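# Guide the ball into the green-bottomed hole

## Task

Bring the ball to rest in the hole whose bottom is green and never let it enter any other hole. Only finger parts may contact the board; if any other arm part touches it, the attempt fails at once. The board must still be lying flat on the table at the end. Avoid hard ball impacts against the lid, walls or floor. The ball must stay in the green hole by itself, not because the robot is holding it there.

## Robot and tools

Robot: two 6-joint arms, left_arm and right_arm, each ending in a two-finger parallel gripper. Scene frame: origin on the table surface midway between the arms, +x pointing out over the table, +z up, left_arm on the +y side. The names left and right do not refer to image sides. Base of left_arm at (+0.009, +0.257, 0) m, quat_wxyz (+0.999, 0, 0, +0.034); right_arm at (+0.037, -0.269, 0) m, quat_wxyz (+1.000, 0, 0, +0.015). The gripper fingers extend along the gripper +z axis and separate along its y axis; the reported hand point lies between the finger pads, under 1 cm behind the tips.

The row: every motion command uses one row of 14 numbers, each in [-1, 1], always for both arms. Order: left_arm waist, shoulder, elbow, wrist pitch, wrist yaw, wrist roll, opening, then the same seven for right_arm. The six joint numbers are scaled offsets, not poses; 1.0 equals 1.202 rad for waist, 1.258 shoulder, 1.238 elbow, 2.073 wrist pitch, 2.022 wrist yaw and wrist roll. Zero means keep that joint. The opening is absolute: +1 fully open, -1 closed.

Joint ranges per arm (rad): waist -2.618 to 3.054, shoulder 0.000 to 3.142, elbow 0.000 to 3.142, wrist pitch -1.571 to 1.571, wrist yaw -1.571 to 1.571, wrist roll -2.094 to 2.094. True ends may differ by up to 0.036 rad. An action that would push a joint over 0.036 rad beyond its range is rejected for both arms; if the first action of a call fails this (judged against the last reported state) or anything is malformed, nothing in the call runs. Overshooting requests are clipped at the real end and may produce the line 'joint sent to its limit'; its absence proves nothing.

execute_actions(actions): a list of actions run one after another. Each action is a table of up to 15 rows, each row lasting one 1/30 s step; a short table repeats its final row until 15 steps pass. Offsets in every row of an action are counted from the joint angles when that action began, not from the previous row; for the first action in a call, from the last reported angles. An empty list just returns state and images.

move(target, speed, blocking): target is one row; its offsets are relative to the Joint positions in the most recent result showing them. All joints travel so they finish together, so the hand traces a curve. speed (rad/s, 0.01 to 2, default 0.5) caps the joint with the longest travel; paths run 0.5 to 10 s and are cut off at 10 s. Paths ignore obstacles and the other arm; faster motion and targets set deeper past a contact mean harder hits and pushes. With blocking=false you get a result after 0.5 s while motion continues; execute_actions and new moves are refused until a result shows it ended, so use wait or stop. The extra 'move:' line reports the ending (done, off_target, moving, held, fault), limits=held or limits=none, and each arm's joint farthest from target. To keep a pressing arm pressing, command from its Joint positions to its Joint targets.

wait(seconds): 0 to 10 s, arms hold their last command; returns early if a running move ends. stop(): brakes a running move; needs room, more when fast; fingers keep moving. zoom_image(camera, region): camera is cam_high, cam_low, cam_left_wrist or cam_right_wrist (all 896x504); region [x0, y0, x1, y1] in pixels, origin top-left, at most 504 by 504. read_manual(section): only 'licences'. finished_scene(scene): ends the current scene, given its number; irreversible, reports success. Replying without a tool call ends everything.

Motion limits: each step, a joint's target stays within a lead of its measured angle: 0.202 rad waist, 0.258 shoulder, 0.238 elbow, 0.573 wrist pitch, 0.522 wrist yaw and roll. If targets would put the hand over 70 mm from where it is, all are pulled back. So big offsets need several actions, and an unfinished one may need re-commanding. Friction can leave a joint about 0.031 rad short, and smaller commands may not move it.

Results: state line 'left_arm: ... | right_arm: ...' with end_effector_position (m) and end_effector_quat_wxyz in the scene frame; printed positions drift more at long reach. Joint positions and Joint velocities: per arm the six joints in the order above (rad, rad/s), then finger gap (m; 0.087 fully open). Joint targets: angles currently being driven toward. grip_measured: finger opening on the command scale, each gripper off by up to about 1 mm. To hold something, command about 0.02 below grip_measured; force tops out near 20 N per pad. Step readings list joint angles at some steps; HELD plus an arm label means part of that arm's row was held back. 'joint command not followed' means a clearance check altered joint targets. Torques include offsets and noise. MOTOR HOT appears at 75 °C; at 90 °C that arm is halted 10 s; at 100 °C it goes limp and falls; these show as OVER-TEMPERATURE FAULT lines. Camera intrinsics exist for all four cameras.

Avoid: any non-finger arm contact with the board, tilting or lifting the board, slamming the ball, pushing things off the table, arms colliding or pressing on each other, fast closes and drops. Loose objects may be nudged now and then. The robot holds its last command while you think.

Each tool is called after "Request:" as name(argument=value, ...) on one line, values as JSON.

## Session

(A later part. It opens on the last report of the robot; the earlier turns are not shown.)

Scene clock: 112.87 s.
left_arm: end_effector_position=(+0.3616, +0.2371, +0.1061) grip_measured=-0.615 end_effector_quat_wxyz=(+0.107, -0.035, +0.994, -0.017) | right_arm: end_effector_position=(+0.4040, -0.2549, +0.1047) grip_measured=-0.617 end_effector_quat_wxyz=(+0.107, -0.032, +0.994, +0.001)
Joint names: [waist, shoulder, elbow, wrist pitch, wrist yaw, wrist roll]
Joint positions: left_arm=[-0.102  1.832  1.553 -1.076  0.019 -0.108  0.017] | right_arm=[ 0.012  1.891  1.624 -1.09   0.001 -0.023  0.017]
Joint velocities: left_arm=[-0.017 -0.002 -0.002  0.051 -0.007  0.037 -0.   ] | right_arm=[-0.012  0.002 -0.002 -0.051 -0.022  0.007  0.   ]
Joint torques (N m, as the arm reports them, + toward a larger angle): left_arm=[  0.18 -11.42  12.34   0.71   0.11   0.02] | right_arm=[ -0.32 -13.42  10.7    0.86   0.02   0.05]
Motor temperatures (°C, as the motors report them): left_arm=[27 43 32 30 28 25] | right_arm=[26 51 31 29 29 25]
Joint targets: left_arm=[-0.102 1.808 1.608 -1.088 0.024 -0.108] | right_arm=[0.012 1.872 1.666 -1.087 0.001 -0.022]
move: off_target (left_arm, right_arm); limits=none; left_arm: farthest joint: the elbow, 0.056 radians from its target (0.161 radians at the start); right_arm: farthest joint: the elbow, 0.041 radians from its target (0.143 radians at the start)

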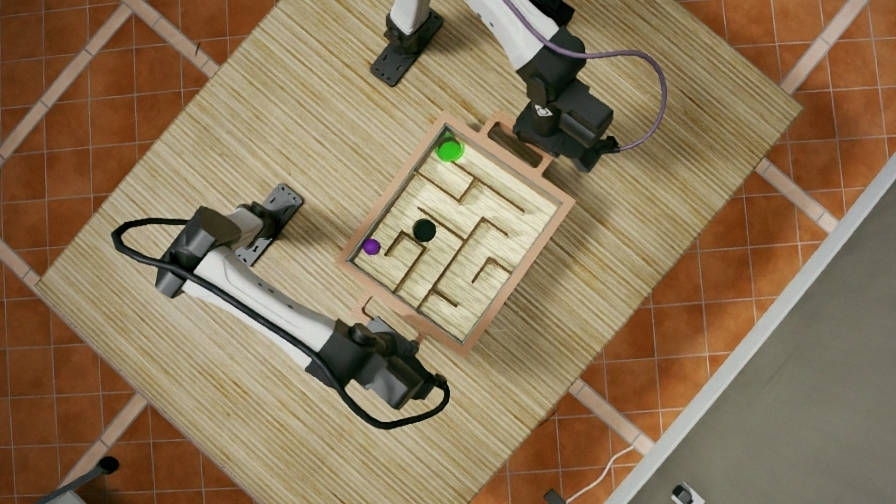

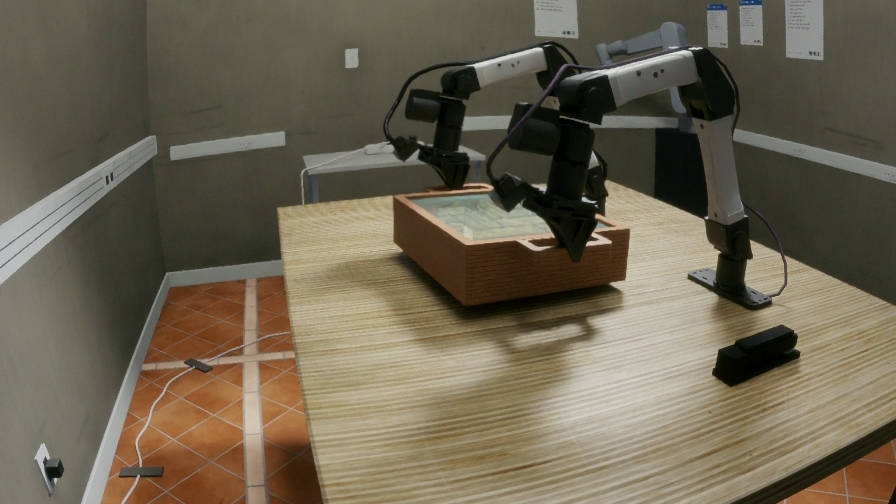

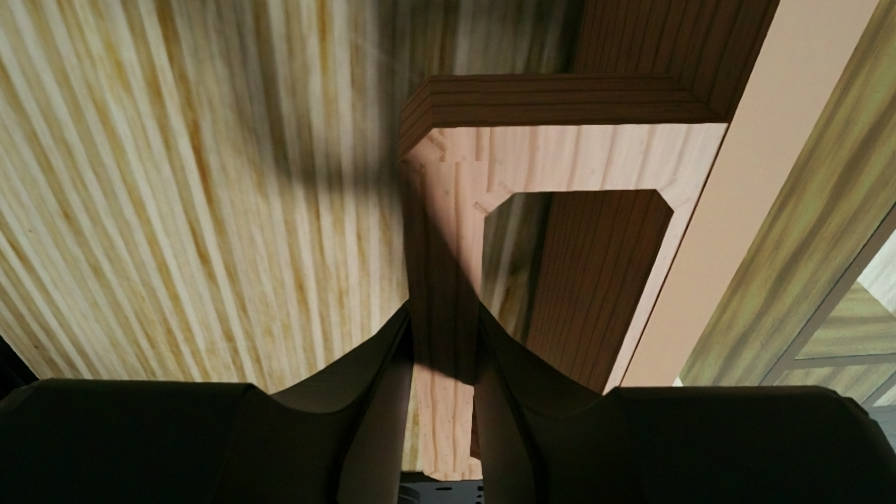

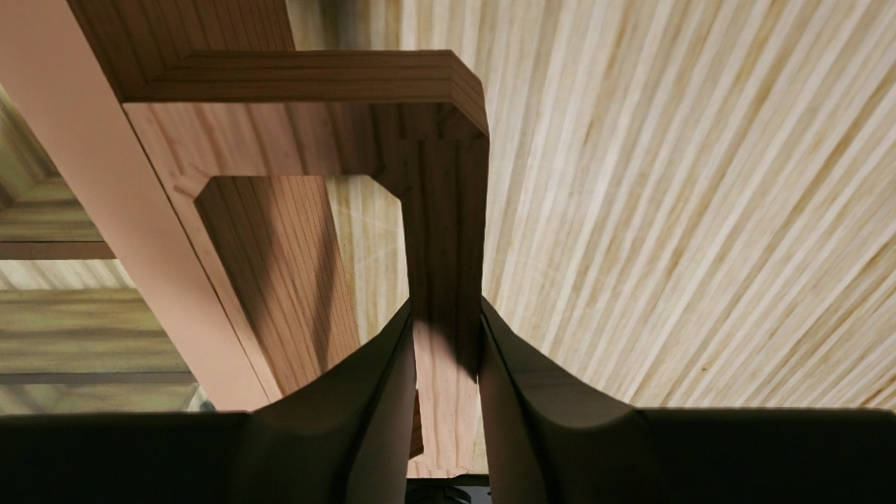

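Request:
execute_actions(actions=[[[0,-0.019,0.035,0,0.003,0,-0.8,0,-0.015,0.04,-0.003,0.003,0,-0.8],[0,-0.019,0.035,0,0.005,0,-0.8,0,-0.015,0.045,-0.006,0.005,0,-0.8],[0,-0.019,0.035,0,0.007,0,-0.8,0,-0.015,0.05,-0.009,0.007,0,-0.8],[0,-0.019,0.035,0,0.009,0,-0.8,0,-0.015,0.055,-0.012,0.009,0,-0.8],[0,-0.019,0.035,0,0.011,0,-0.8,0,-0.015,0.06,-0.015,0.011,0,-0.8],[0,-0.019,0.035,0,0.013,0,-0.8,0,-0.015,0.065,-0.018,0.013,0,-0.8],[0,-0.019,0.035,0,0.014,0,-0.8,0,-0.015,0.07,-0.02,0.014,0,-0.8]]])

Request:
wait(seconds=2)

Scene clock: 125.07 s.
left_arm: end_effector_position=(+0.3614, +0.2337, +0.1063) grip_measured=-0.616 end_effector_quat_wxyz=(+0.106, -0.034, +0.993, -0.027) | right_arm: end_effector_position=(+0.4031, -0.2582, +0.1155) grip_measured=-0.617 end_effector_quat_wxyz=(+0.105, -0.033, +0.994, -0.008)
Joint names: [waist, shoulder, elbow, wrist pitch, wrist yaw, wrist roll]
Joint positions: left_arm=[-0.102  1.832  1.553 -1.076  0.039 -0.108  0.017] | right_arm=[ 0.012  1.891  1.667 -1.137  0.018 -0.026  0.017]
Joint velocities: left_arm=[ 0.007 -0.012 -0.022 -0.022  0.066  0.066 -0.   ] | right_arm=[-0.002 -0.002 -0.002 -0.022 -0.037  0.037  0.   ]
Joint torques (N m, as the arm reports them, + toward a larger angle): left_arm=[  0.23 -11.39  11.29   0.8    0.18   0.03] | right_arm=[ -0.31 -13.6   10.98   0.84   0.17   0.07]
Motor temperatures (°C, as the motors report them): left_arm=[27 44 36 30 28 25] | right_arm=[26 51 33 30 29 25]
Joint targets: left_arm=[-0.102 1.808 1.596 -1.076 0.047 -0.108] | right_arm=[0.012 1.872 1.711 -1.131 0.029 -0.023]
Step readings (joint positions):
0: left_arm=[-0.102 1.832 1.553 -1.076 0.019 -0.108] | right_arm=[0.012 1.891 1.624 -1.090 0.001 -0.023]
1: left_arm=[-0.102 1.832 1.553 -1.076 0.019 -0.108] | right_arm=[0.012 1.891 1.624 -1.090 0.001 -0.023]
2: left_arm=[-0.102 1.832 1.553 -1.076 0.019 -0.108] | right_arm=[0.012 1.891 1.626 -1.092 0.001 -0.023]
4: left_arm=[-0.102 1.832 1.553 -1.076 0.021 -0.108] | right_arm=[0.012 1.891 1.635 -1.101 0.002 -0.023]
8: left_arm=[-0.102 1.832 1.553 -1.076 0.033 -0.108] | right_arm=[0.012 1.891 1.660 -1.122 0.014 -0.025]
15: Joint positions above

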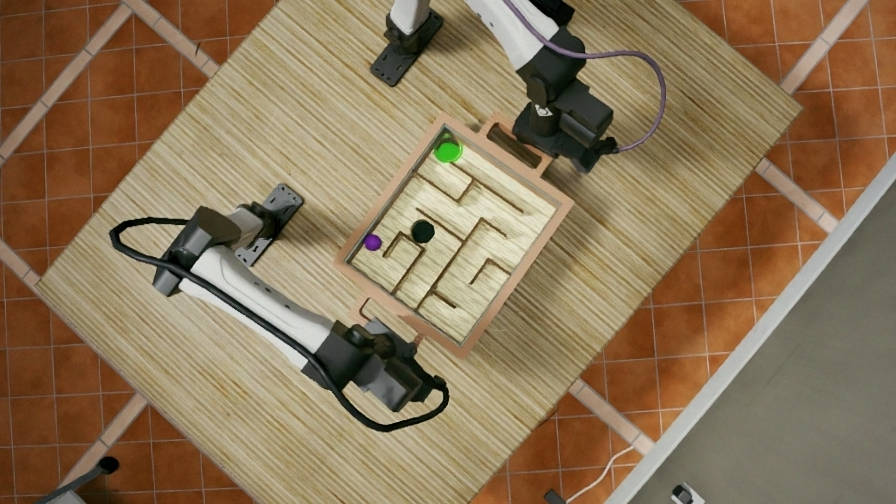

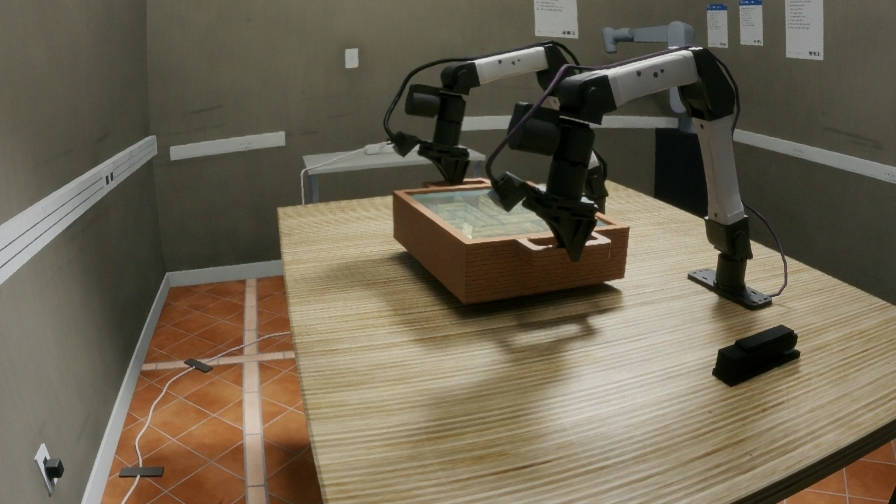

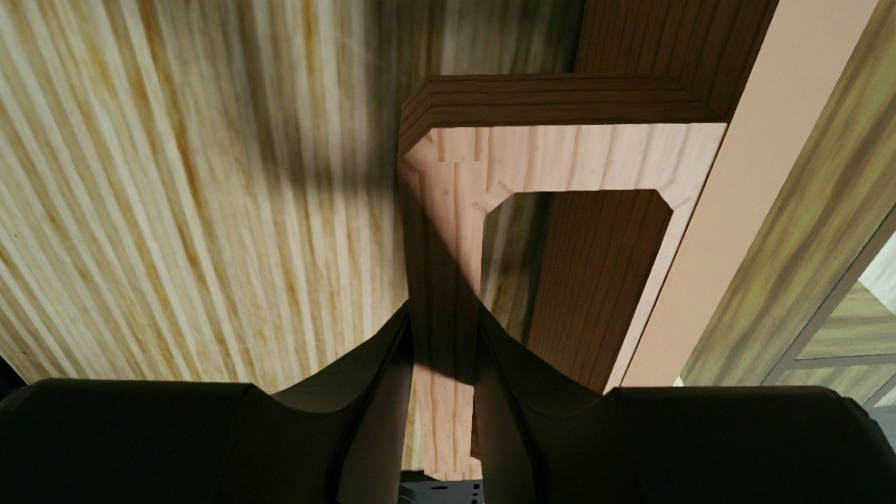

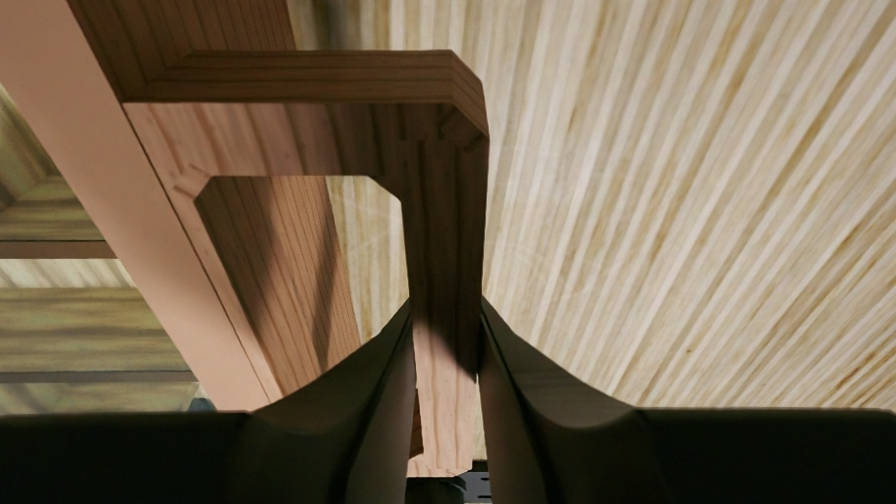

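Scene clock: 127.07 s.
left_arm: end_effector_position=(+0.3614, +0.2337, +0.1063) grip_measured=-0.616 end_effector_quat_wxyz=(+0.106, -0.034, +0.993, -0.027) | right_arm: end_effector_position=(+0.4031, -0.2583, +0.1155) grip_measured=-0.617 end_effector_quat_wxyz=(+0.105, -0.033, +0.994, -0.009)
Joint names: [waist, shoulder, elbow, wrist pitch, wrist yaw, wrist roll]
Joint positions: left_arm=[-0.102  1.832  1.553 -1.076  0.039 -0.108  0.017] | right_arm=[ 0.012  1.891  1.667 -1.137  0.019 -0.026  0.017]
Joint velocities: left_arm=[-0.012 -0.012  0.022  0.007  0.037 -0.037  0.001] | right_arm=[-0.012 -0.002 -0.007  0.022  0.007  0.037 -0.   ]
Joint torques (N m, as the arm reports them, + toward a larger angle): left_arm=[  0.18 -11.4   11.31   0.83   0.16   0.02] | right_arm=[ -0.33 -13.48  10.76   0.95   0.13   0.09]
Motor temperatures (°C, as the motors report them): left_arm=[27 44 36 30 28 25] | right_arm=[26 52 34 30 29 25]
Joint targets: left_arm=[-0.102 1.808 1.596 -1.076 0.047 -0.108] | right_arm=[0.012 1.872 1.711 -1.131 0.029 -0.023]
wait: 2.00 s; at rest by 0.17 s

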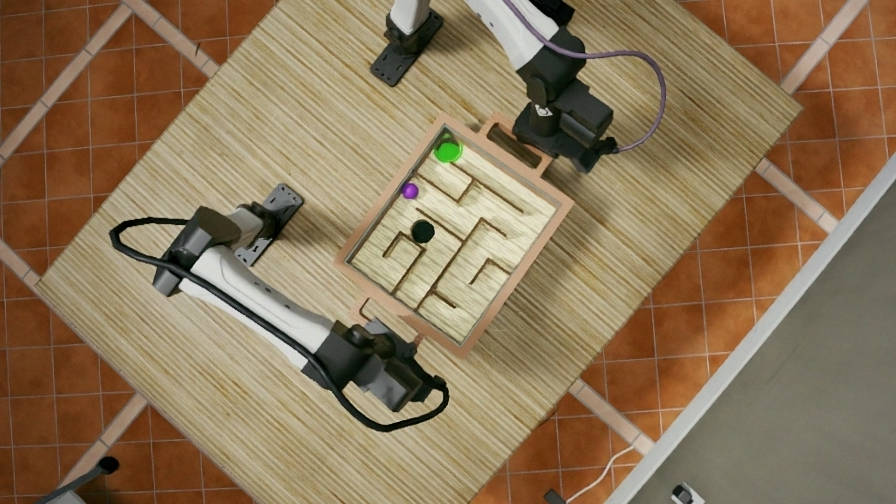

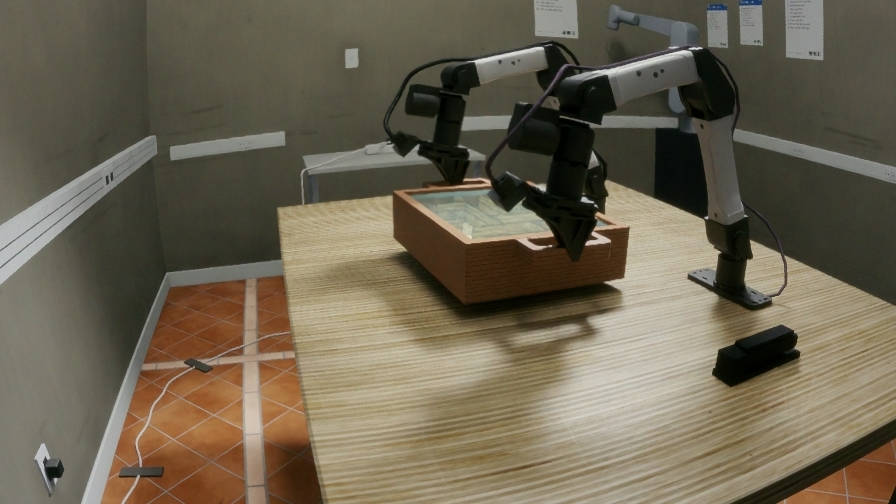

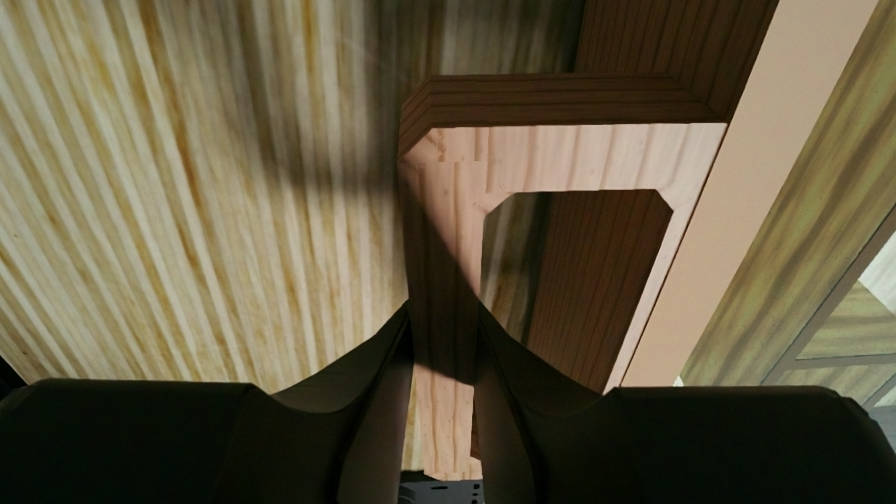

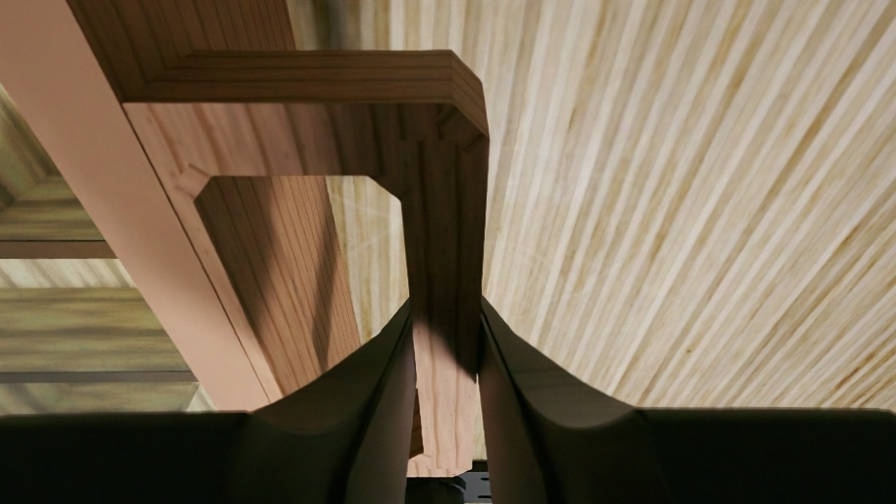

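Now pitch by about −0.06.

Request:
execute_actions(actions=[[[0,-0.019,0.03,-0.004,0,0,-0.8,0,-0.015,0.025,-0.004,0,0,-0.8],[0,-0.019,0.03,-0.008,0,0,-0.8,0,-0.015,0.025,-0.008,0,0,-0.8],[0,-0.019,0.03,-0.012,0,0,-0.8,0,-0.015,0.025,-0.012,0,0,-0.8],[0,-0.019,0.03,-0.016,0,0,-0.8,0,-0.015,0.025,-0.016,0,0,-0.8],[0,-0.019,0.03,-0.02,0,0,-0.8,0,-0.015,0.025,-0.02,0,0,-0.8],[0,-0.019,0.03,-0.024,0,0,-0.8,0,-0.015,0.025,-0.024,0,0,-0.8],[0,-0.019,0.03,-0.028,0,0,-0.8,0,-0.015,0.025,-0.028,0,0,-0.8],[0,-0.019,0.03,-0.032,0,0,-0.8,0,-0.015,0.025,-0.032,0,0,-0.8],[0,-0.019,0.03,-0.036,0,0,-0.8,0,-0.015,0.025,-0.035,0,0,-0.8]]])

Request:
wait(seconds=5)

Scene clock: 135.57 s.
left_arm: end_effector_position=(+0.3478, +0.2334, +0.1061) grip_measured=-0.616 end_effector_quat_wxyz=(+0.079, -0.035, +0.996, -0.027) | right_arm: end_effector_position=(+0.3886, -0.2587, +0.1153) grip_measured=-0.617 end_effector_quat_wxyz=(+0.076, -0.033, +0.997, -0.008)
Joint names: [waist, shoulder, elbow, wrist pitch, wrist yaw, wrist roll]
Joint positions: left_arm=[-0.102  1.832  1.553 -1.129  0.043 -0.108  0.017] | right_arm=[ 0.012  1.891  1.667 -1.194  0.018 -0.026  0.017]
Joint velocities: left_arm=[-0.017 -0.017  0.022 -0.037 -0.022  0.022  0.   ] | right_arm=[-0.017  0.002 -0.007  0.007 -0.066  0.022 -0.001]
Joint torques (N m, as the arm reports them, + toward a larger angle): left_arm=[  0.16 -11.27  10.68   0.55   0.     0.02] | right_arm=[ -0.32 -13.23   9.78   0.73   0.01   0.02]
Motor temperatures (°C, as the motors report them): left_arm=[27 44 37 30 28 25] | right_arm=[26 52 35 30 29 25]
Joint targets: left_arm=[-0.102 1.808 1.590 -1.150 0.039 -0.108] | right_arm=[0.012 1.872 1.698 -1.209 0.019 -0.026]
Step readings (joint positions):
0: left_arm=[-0.102 1.832 1.553 -1.076 0.039 -0.108] | right_arm=[0.012 1.891 1.667 -1.137 0.019 -0.026]
1: left_arm=[-0.102 1.832 1.553 -1.076 0.039 -0.108] | right_arm=[0.012 1.891 1.667 -1.137 0.019 -0.026]
2: left_arm=[-0.102 1.832 1.553 -1.076 0.039 -0.108] | right_arm=[0.012 1.891 1.667 -1.138 0.019 -0.026]
4: left_arm=[-0.102 1.832 1.553 -1.079 0.039 -0.108] | right_arm=[0.012 1.891 1.667 -1.143 0.019 -0.026]
8: left_arm=[-0.102 1.832 1.553 -1.098 0.039 -0.108] | right_arm=[0.012 1.891 1.667 -1.163 0.018 -0.026]
15: Joint positions above

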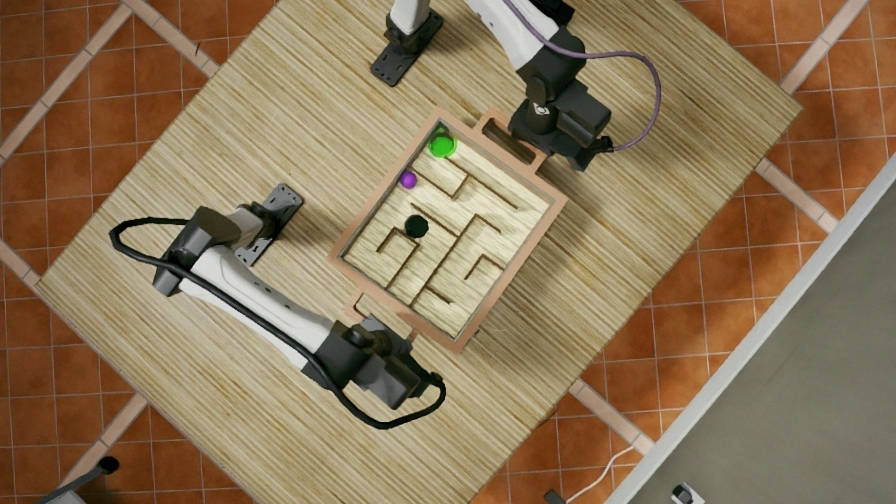

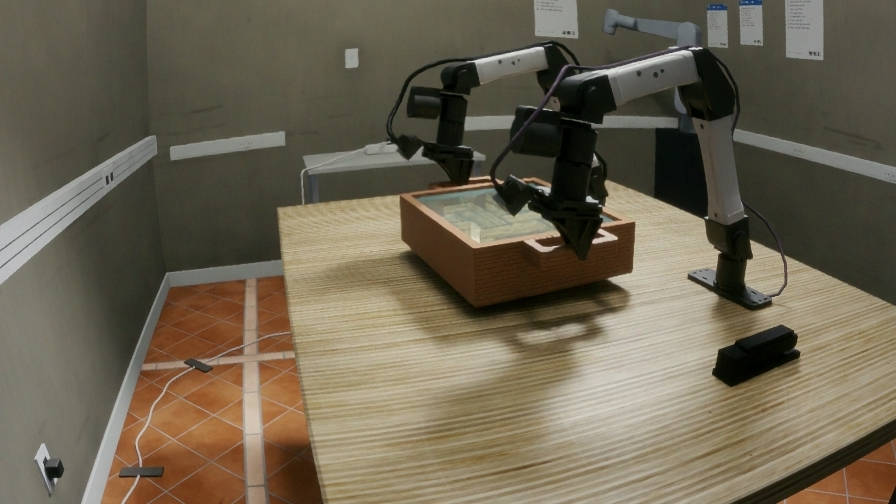

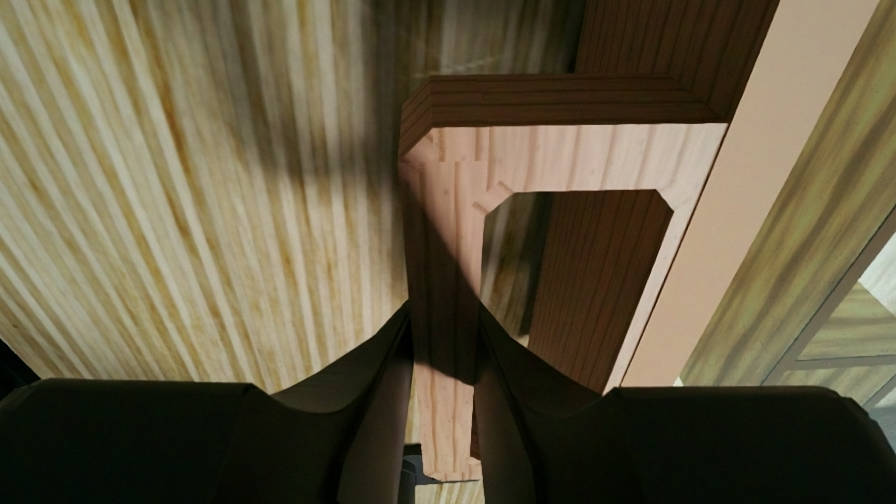

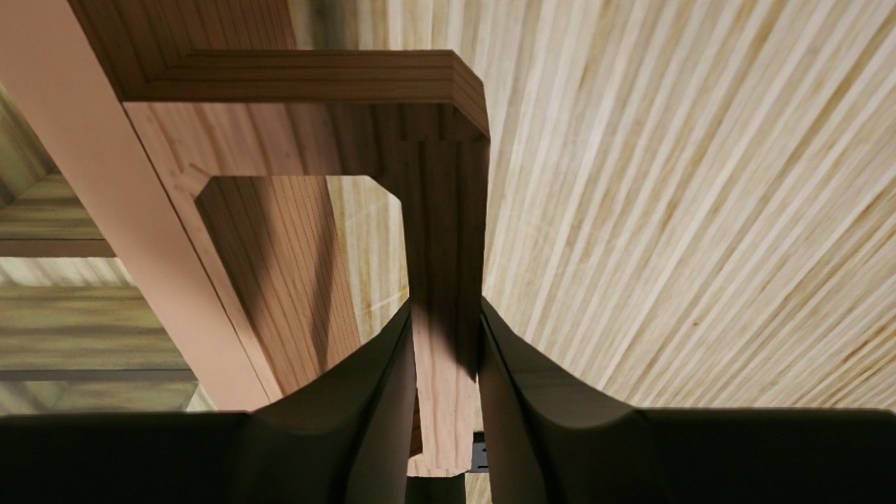

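Scene clock: 140.57 s.
left_arm: end_effector_position=(+0.3473, +0.2333, +0.1061) grip_measured=-0.616 end_effector_quat_wxyz=(+0.078, -0.035, +0.996, -0.027) | right_arm: end_effector_position=(+0.3881, -0.2587, +0.1153) grip_measured=-0.617 end_effector_quat_wxyz=(+0.075, -0.033, +0.997, -0.008)
Joint names: [waist, shoulder, elbow, wrist pitch, wrist yaw, wrist roll]
Joint positions: left_arm=[-0.102  1.832  1.553 -1.131  0.043 -0.108  0.017] | right_arm=[ 0.012  1.891  1.667 -1.196  0.018 -0.025  0.017]
Joint velocities: left_arm=[-0.002  0.002  0.007  0.007  0.022  0.007 -0.001] | right_arm=[ 0.012  0.007 -0.022  0.022 -0.007  0.007 -0.001]
Joint torques (N m, as the arm reports them, + toward a larger angle): left_arm=[  0.18 -11.29  10.68   0.52   0.02   0.02] | right_arm=[ -0.21 -13.41   9.7    0.67   0.04   0.  ]
Motor temperatures (°C, as the motors report them): left_arm=[27 44 38 30 28 25] | right_arm=[26 52 35 29 29 25]
Joint targets: left_arm=[-0.102 1.808 1.590 -1.150 0.039 -0.108] | right_arm=[0.012 1.872 1.698 -1.209 0.019 -0.026]
wait: 5.00 s; at rest by 0.17 s

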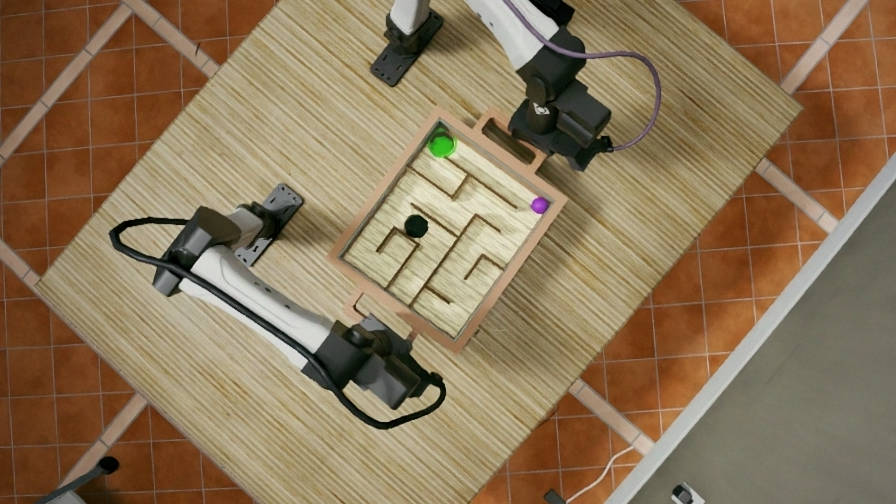

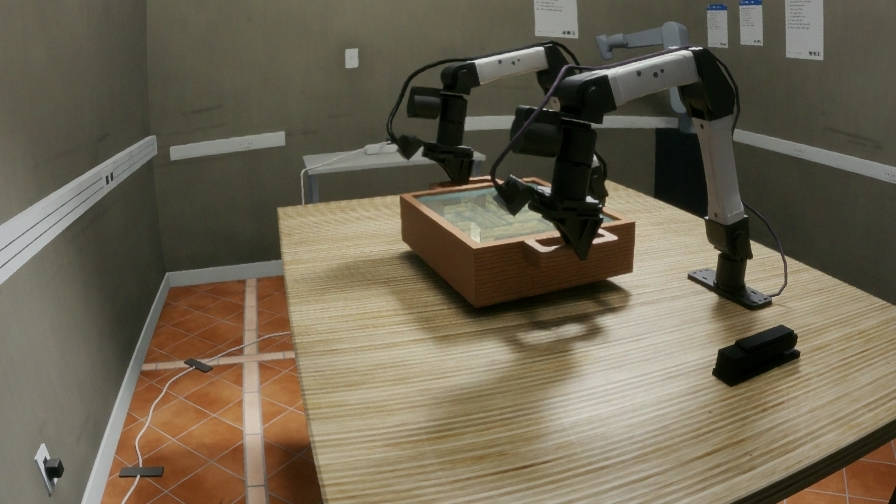

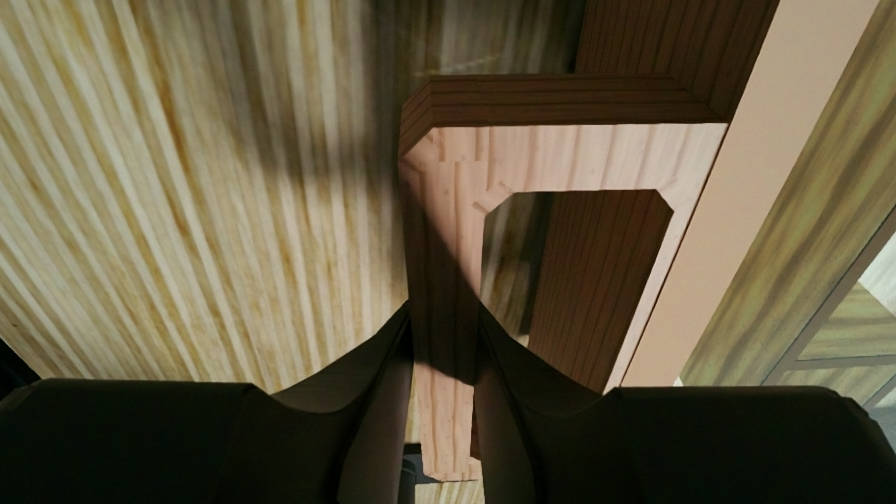

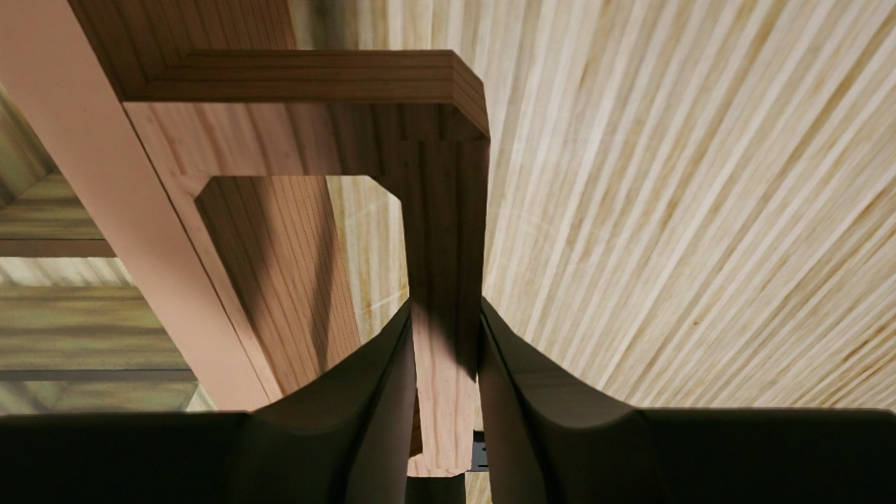

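Request:
execute_actions(actions=[[[0,-0.019,0.03,0.004,0,0,-0.8,0,-0.015,0.025,0.004,0,0,-0.8],[0,-0.019,0.03,0.008,0,0,-0.8,0,-0.015,0.025,0.008,0,0,-0.8],[0,-0.019,0.03,0.012,0,0,-0.8,0,-0.015,0.025,0.012,0,0,-0.8],[0,-0.019,0.03,0.016,0,0,-0.8,0,-0.015,0.025,0.016,0,0,-0.8],[0,-0.019,0.03,0.02,0,0,-0.8,0,-0.015,0.025,0.02,0,0,-0.8],[0,-0.019,0.03,0.024,0,0,-0.8,0,-0.015,0.025,0.024,0,0,-0.8],[0,-0.019,0.03,0.028,0,0,-0.8,0,-0.015,0.025,0.028,0,0,-0.8],[0,-0.019,0.03,0.032,0,0,-0.8,0,-0.015,0.025,0.032,0,0,-0.8]]])

Request:
wait(seconds=4)

Scene clock: 154.23 s.
left_arm: end_effector_position=(+0.3585, +0.2336, +0.1062) grip_measured=-0.616 end_effector_quat_wxyz=(+0.100, -0.034, +0.994, -0.027) | right_arm: end_effector_position=(+0.3995, -0.2582, +0.1154) grip_measured=-0.617 end_effector_quat_wxyz=(+0.098, -0.033, +0.995, -0.008)
Joint names: [waist, shoulder, elbow, wrist pitch, wrist yaw, wrist roll]
Joint positions: left_arm=[-0.102  1.832  1.553 -1.087  0.04  -0.108  0.017] | right_arm=[ 0.012  1.891  1.667 -1.151  0.018 -0.025  0.017]
Joint velocities: left_arm=[-0.002 -0.012 -0.012 -0.007 -0.022  0.022  0.001] | right_arm=[ 0.007  0.022 -0.022  0.051  0.007  0.007  0.   ]
Joint torques (N m, as the arm reports them, + toward a larger angle): left_arm=[  0.19 -11.37  10.76   1.08   0.13   0.02] | right_arm=[ -0.24 -13.61   9.76   0.97   0.02  -0.01]
Motor temperatures (°C, as the motors report them): left_arm=[27 44 40 30 28 25] | right_arm=[26 53 36 29 29 25]
Joint targets: left_arm=[-0.102 1.808 1.590 -1.065 0.043 -0.108] | right_arm=[0.012 1.872 1.698 -1.129 0.018 -0.025]
Step readings (joint positions):
0: left_arm=[-0.102 1.832 1.553 -1.131 0.043 -0.108] | right_arm=[0.012 1.891 1.667 -1.196 0.018 -0.025]
1: left_arm=[-0.102 1.832 1.553 -1.131 0.043 -0.108] | right_arm=[0.012 1.891 1.667 -1.196 0.018 -0.025]
2: left_arm=[-0.102 1.832 1.553 -1.131 0.044 -0.108] | right_arm=[0.012 1.891 1.667 -1.196 0.018 -0.025]
4: left_arm=[-0.102 1.832 1.553 -1.129 0.044 -0.108] | right_arm=[0.012 1.891 1.667 -1.193 0.018 -0.025]
8: left_arm=[-0.102 1.832 1.553 -1.112 0.043 -0.108] | right_arm=[0.012 1.891 1.667 -1.176 0.018 -0.025]
15: Joint positions above

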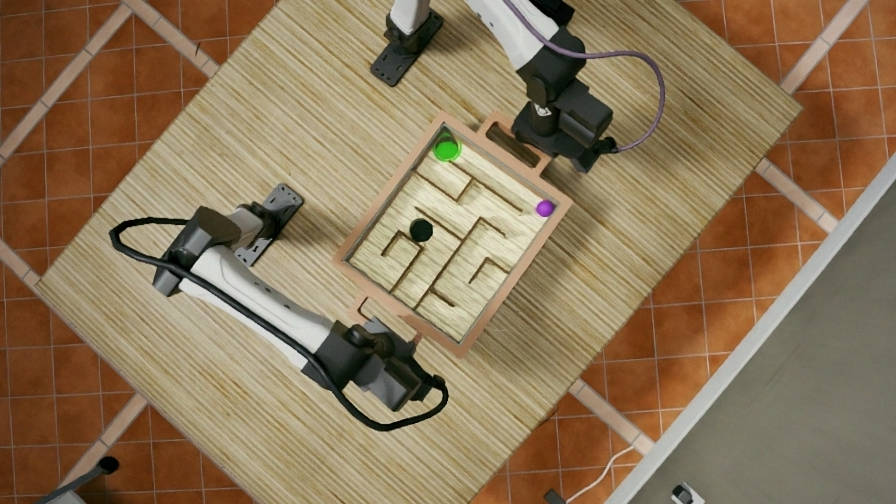

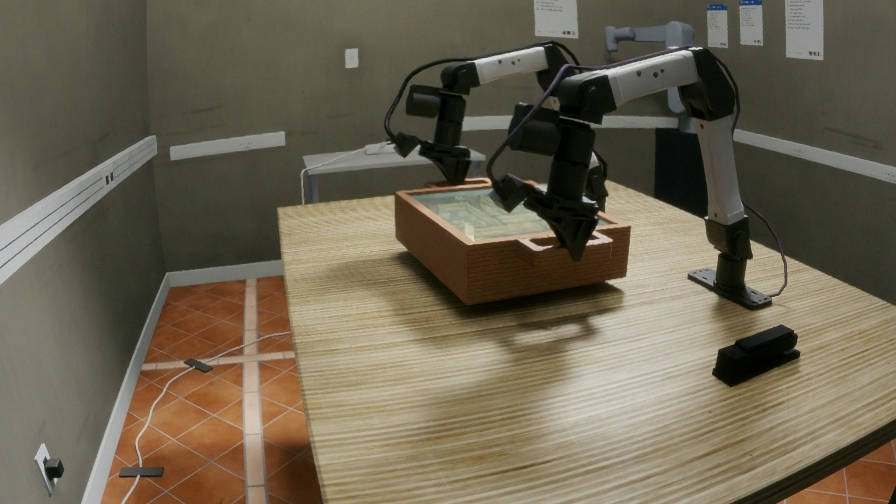

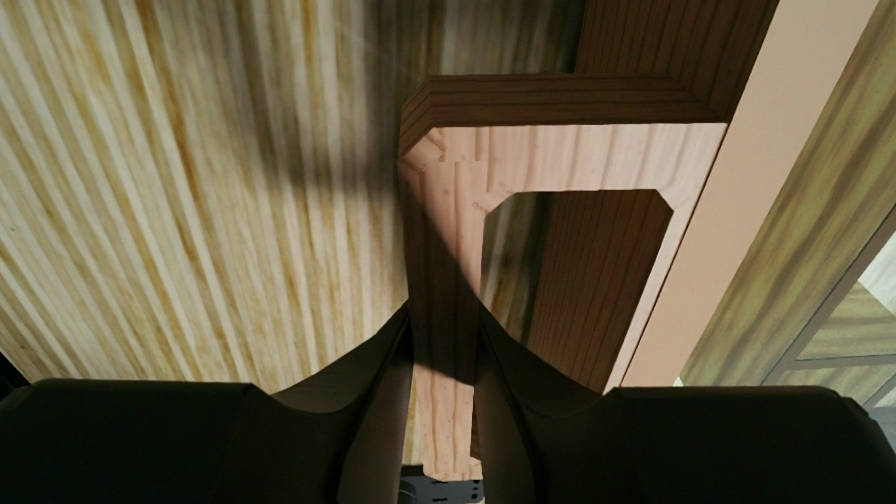

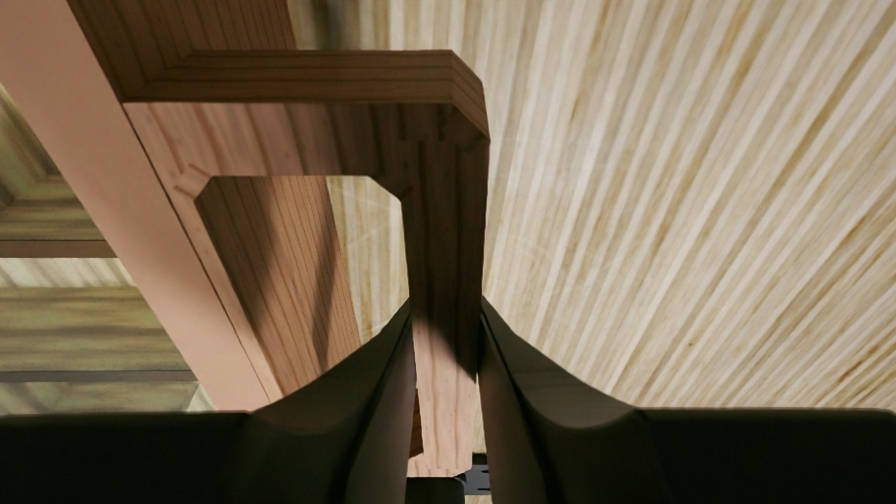

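Scene clock: 158.23 s.
left_arm: end_effector_position=(+0.3593, +0.2337, +0.1062) grip_measured=-0.616 end_effector_quat_wxyz=(+0.102, -0.034, +0.994, -0.027) | right_arm: end_effector_position=(+0.4002, -0.2582, +0.1154) grip_measured=-0.617 end_effector_quat_wxyz=(+0.099, -0.032, +0.995, -0.008)
Joint names: [waist, shoulder, elbow, wrist pitch, wrist yaw, wrist roll]
Joint positions: left_arm=[-0.102  1.832  1.553 -1.084  0.039 -0.108  0.017] | right_arm=[ 0.012  1.891  1.667 -1.148  0.018 -0.025  0.017]
Joint velocities: left_arm=[-0.017  0.002 -0.002 -0.066  0.007 -0.022 -0.   ] | right_arm=[-0.007  0.007 -0.002 -0.037  0.066  0.066  0.   ]
Joint torques (N m, as the arm reports them, + toward a larger angle): left_arm=[  0.19 -11.4   10.79   1.02   0.13   0.02] | right_arm=[ -0.33 -13.44   9.69   0.95   0.03   0.13]
Motor temperatures (°C, as the motors report them): left_arm=[27 44 40 30 28 25] | right_arm=[26 53 37 29 29 25]
Joint targets: left_arm=[-0.102 1.808 1.590 -1.065 0.043 -0.108] | right_arm=[0.012 1.872 1.698 -1.129 0.018 -0.025]
wait: 4.00 s; at rest by 0.17 s

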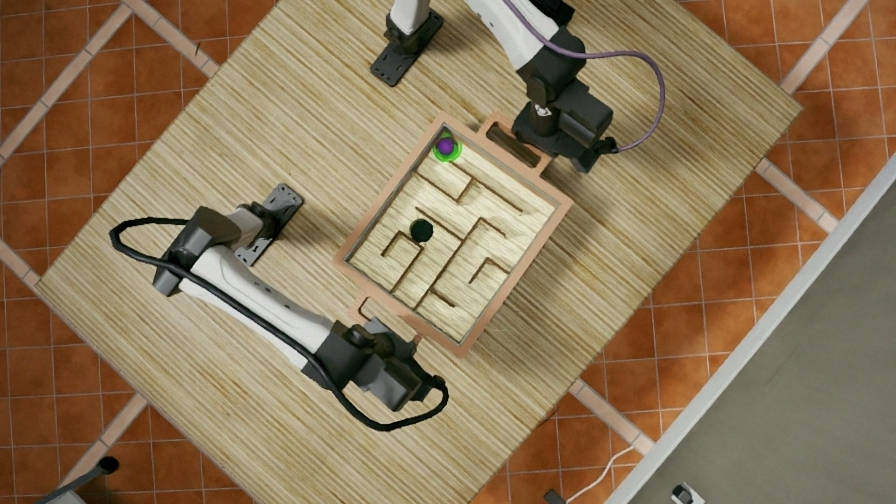

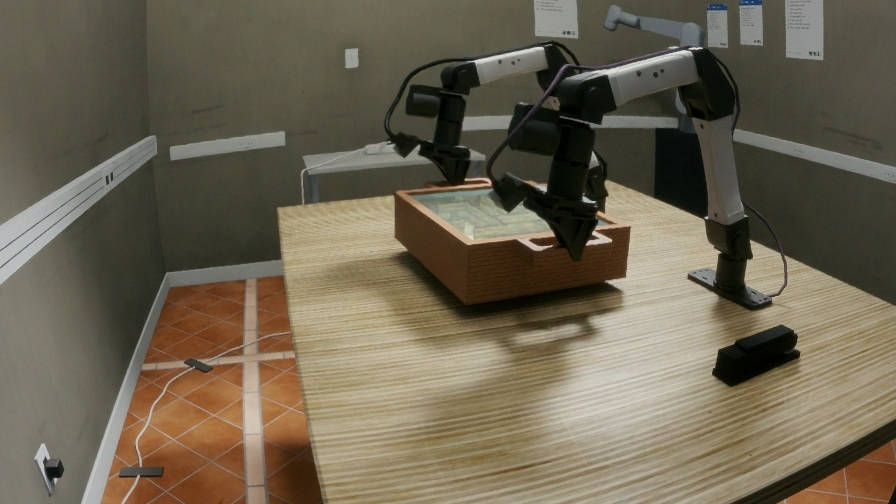

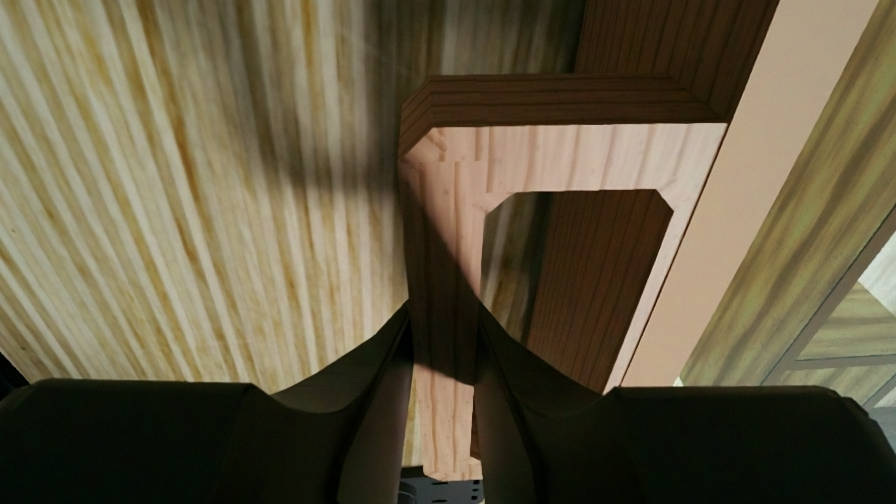

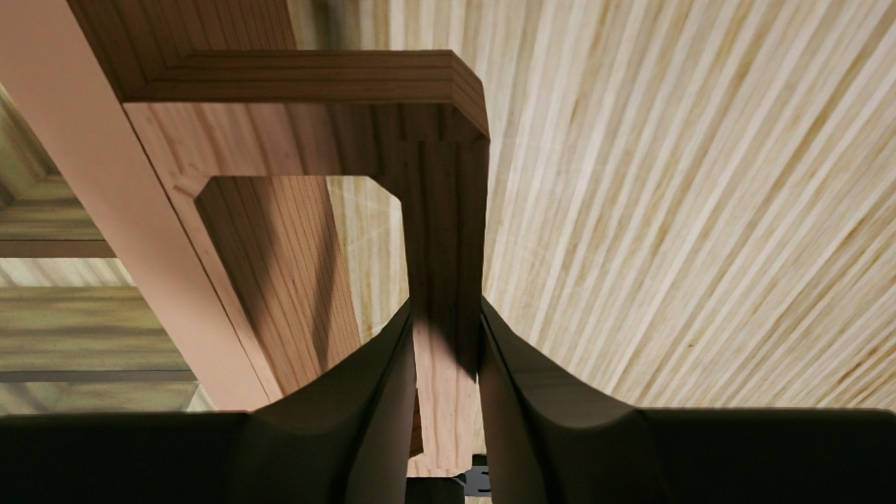

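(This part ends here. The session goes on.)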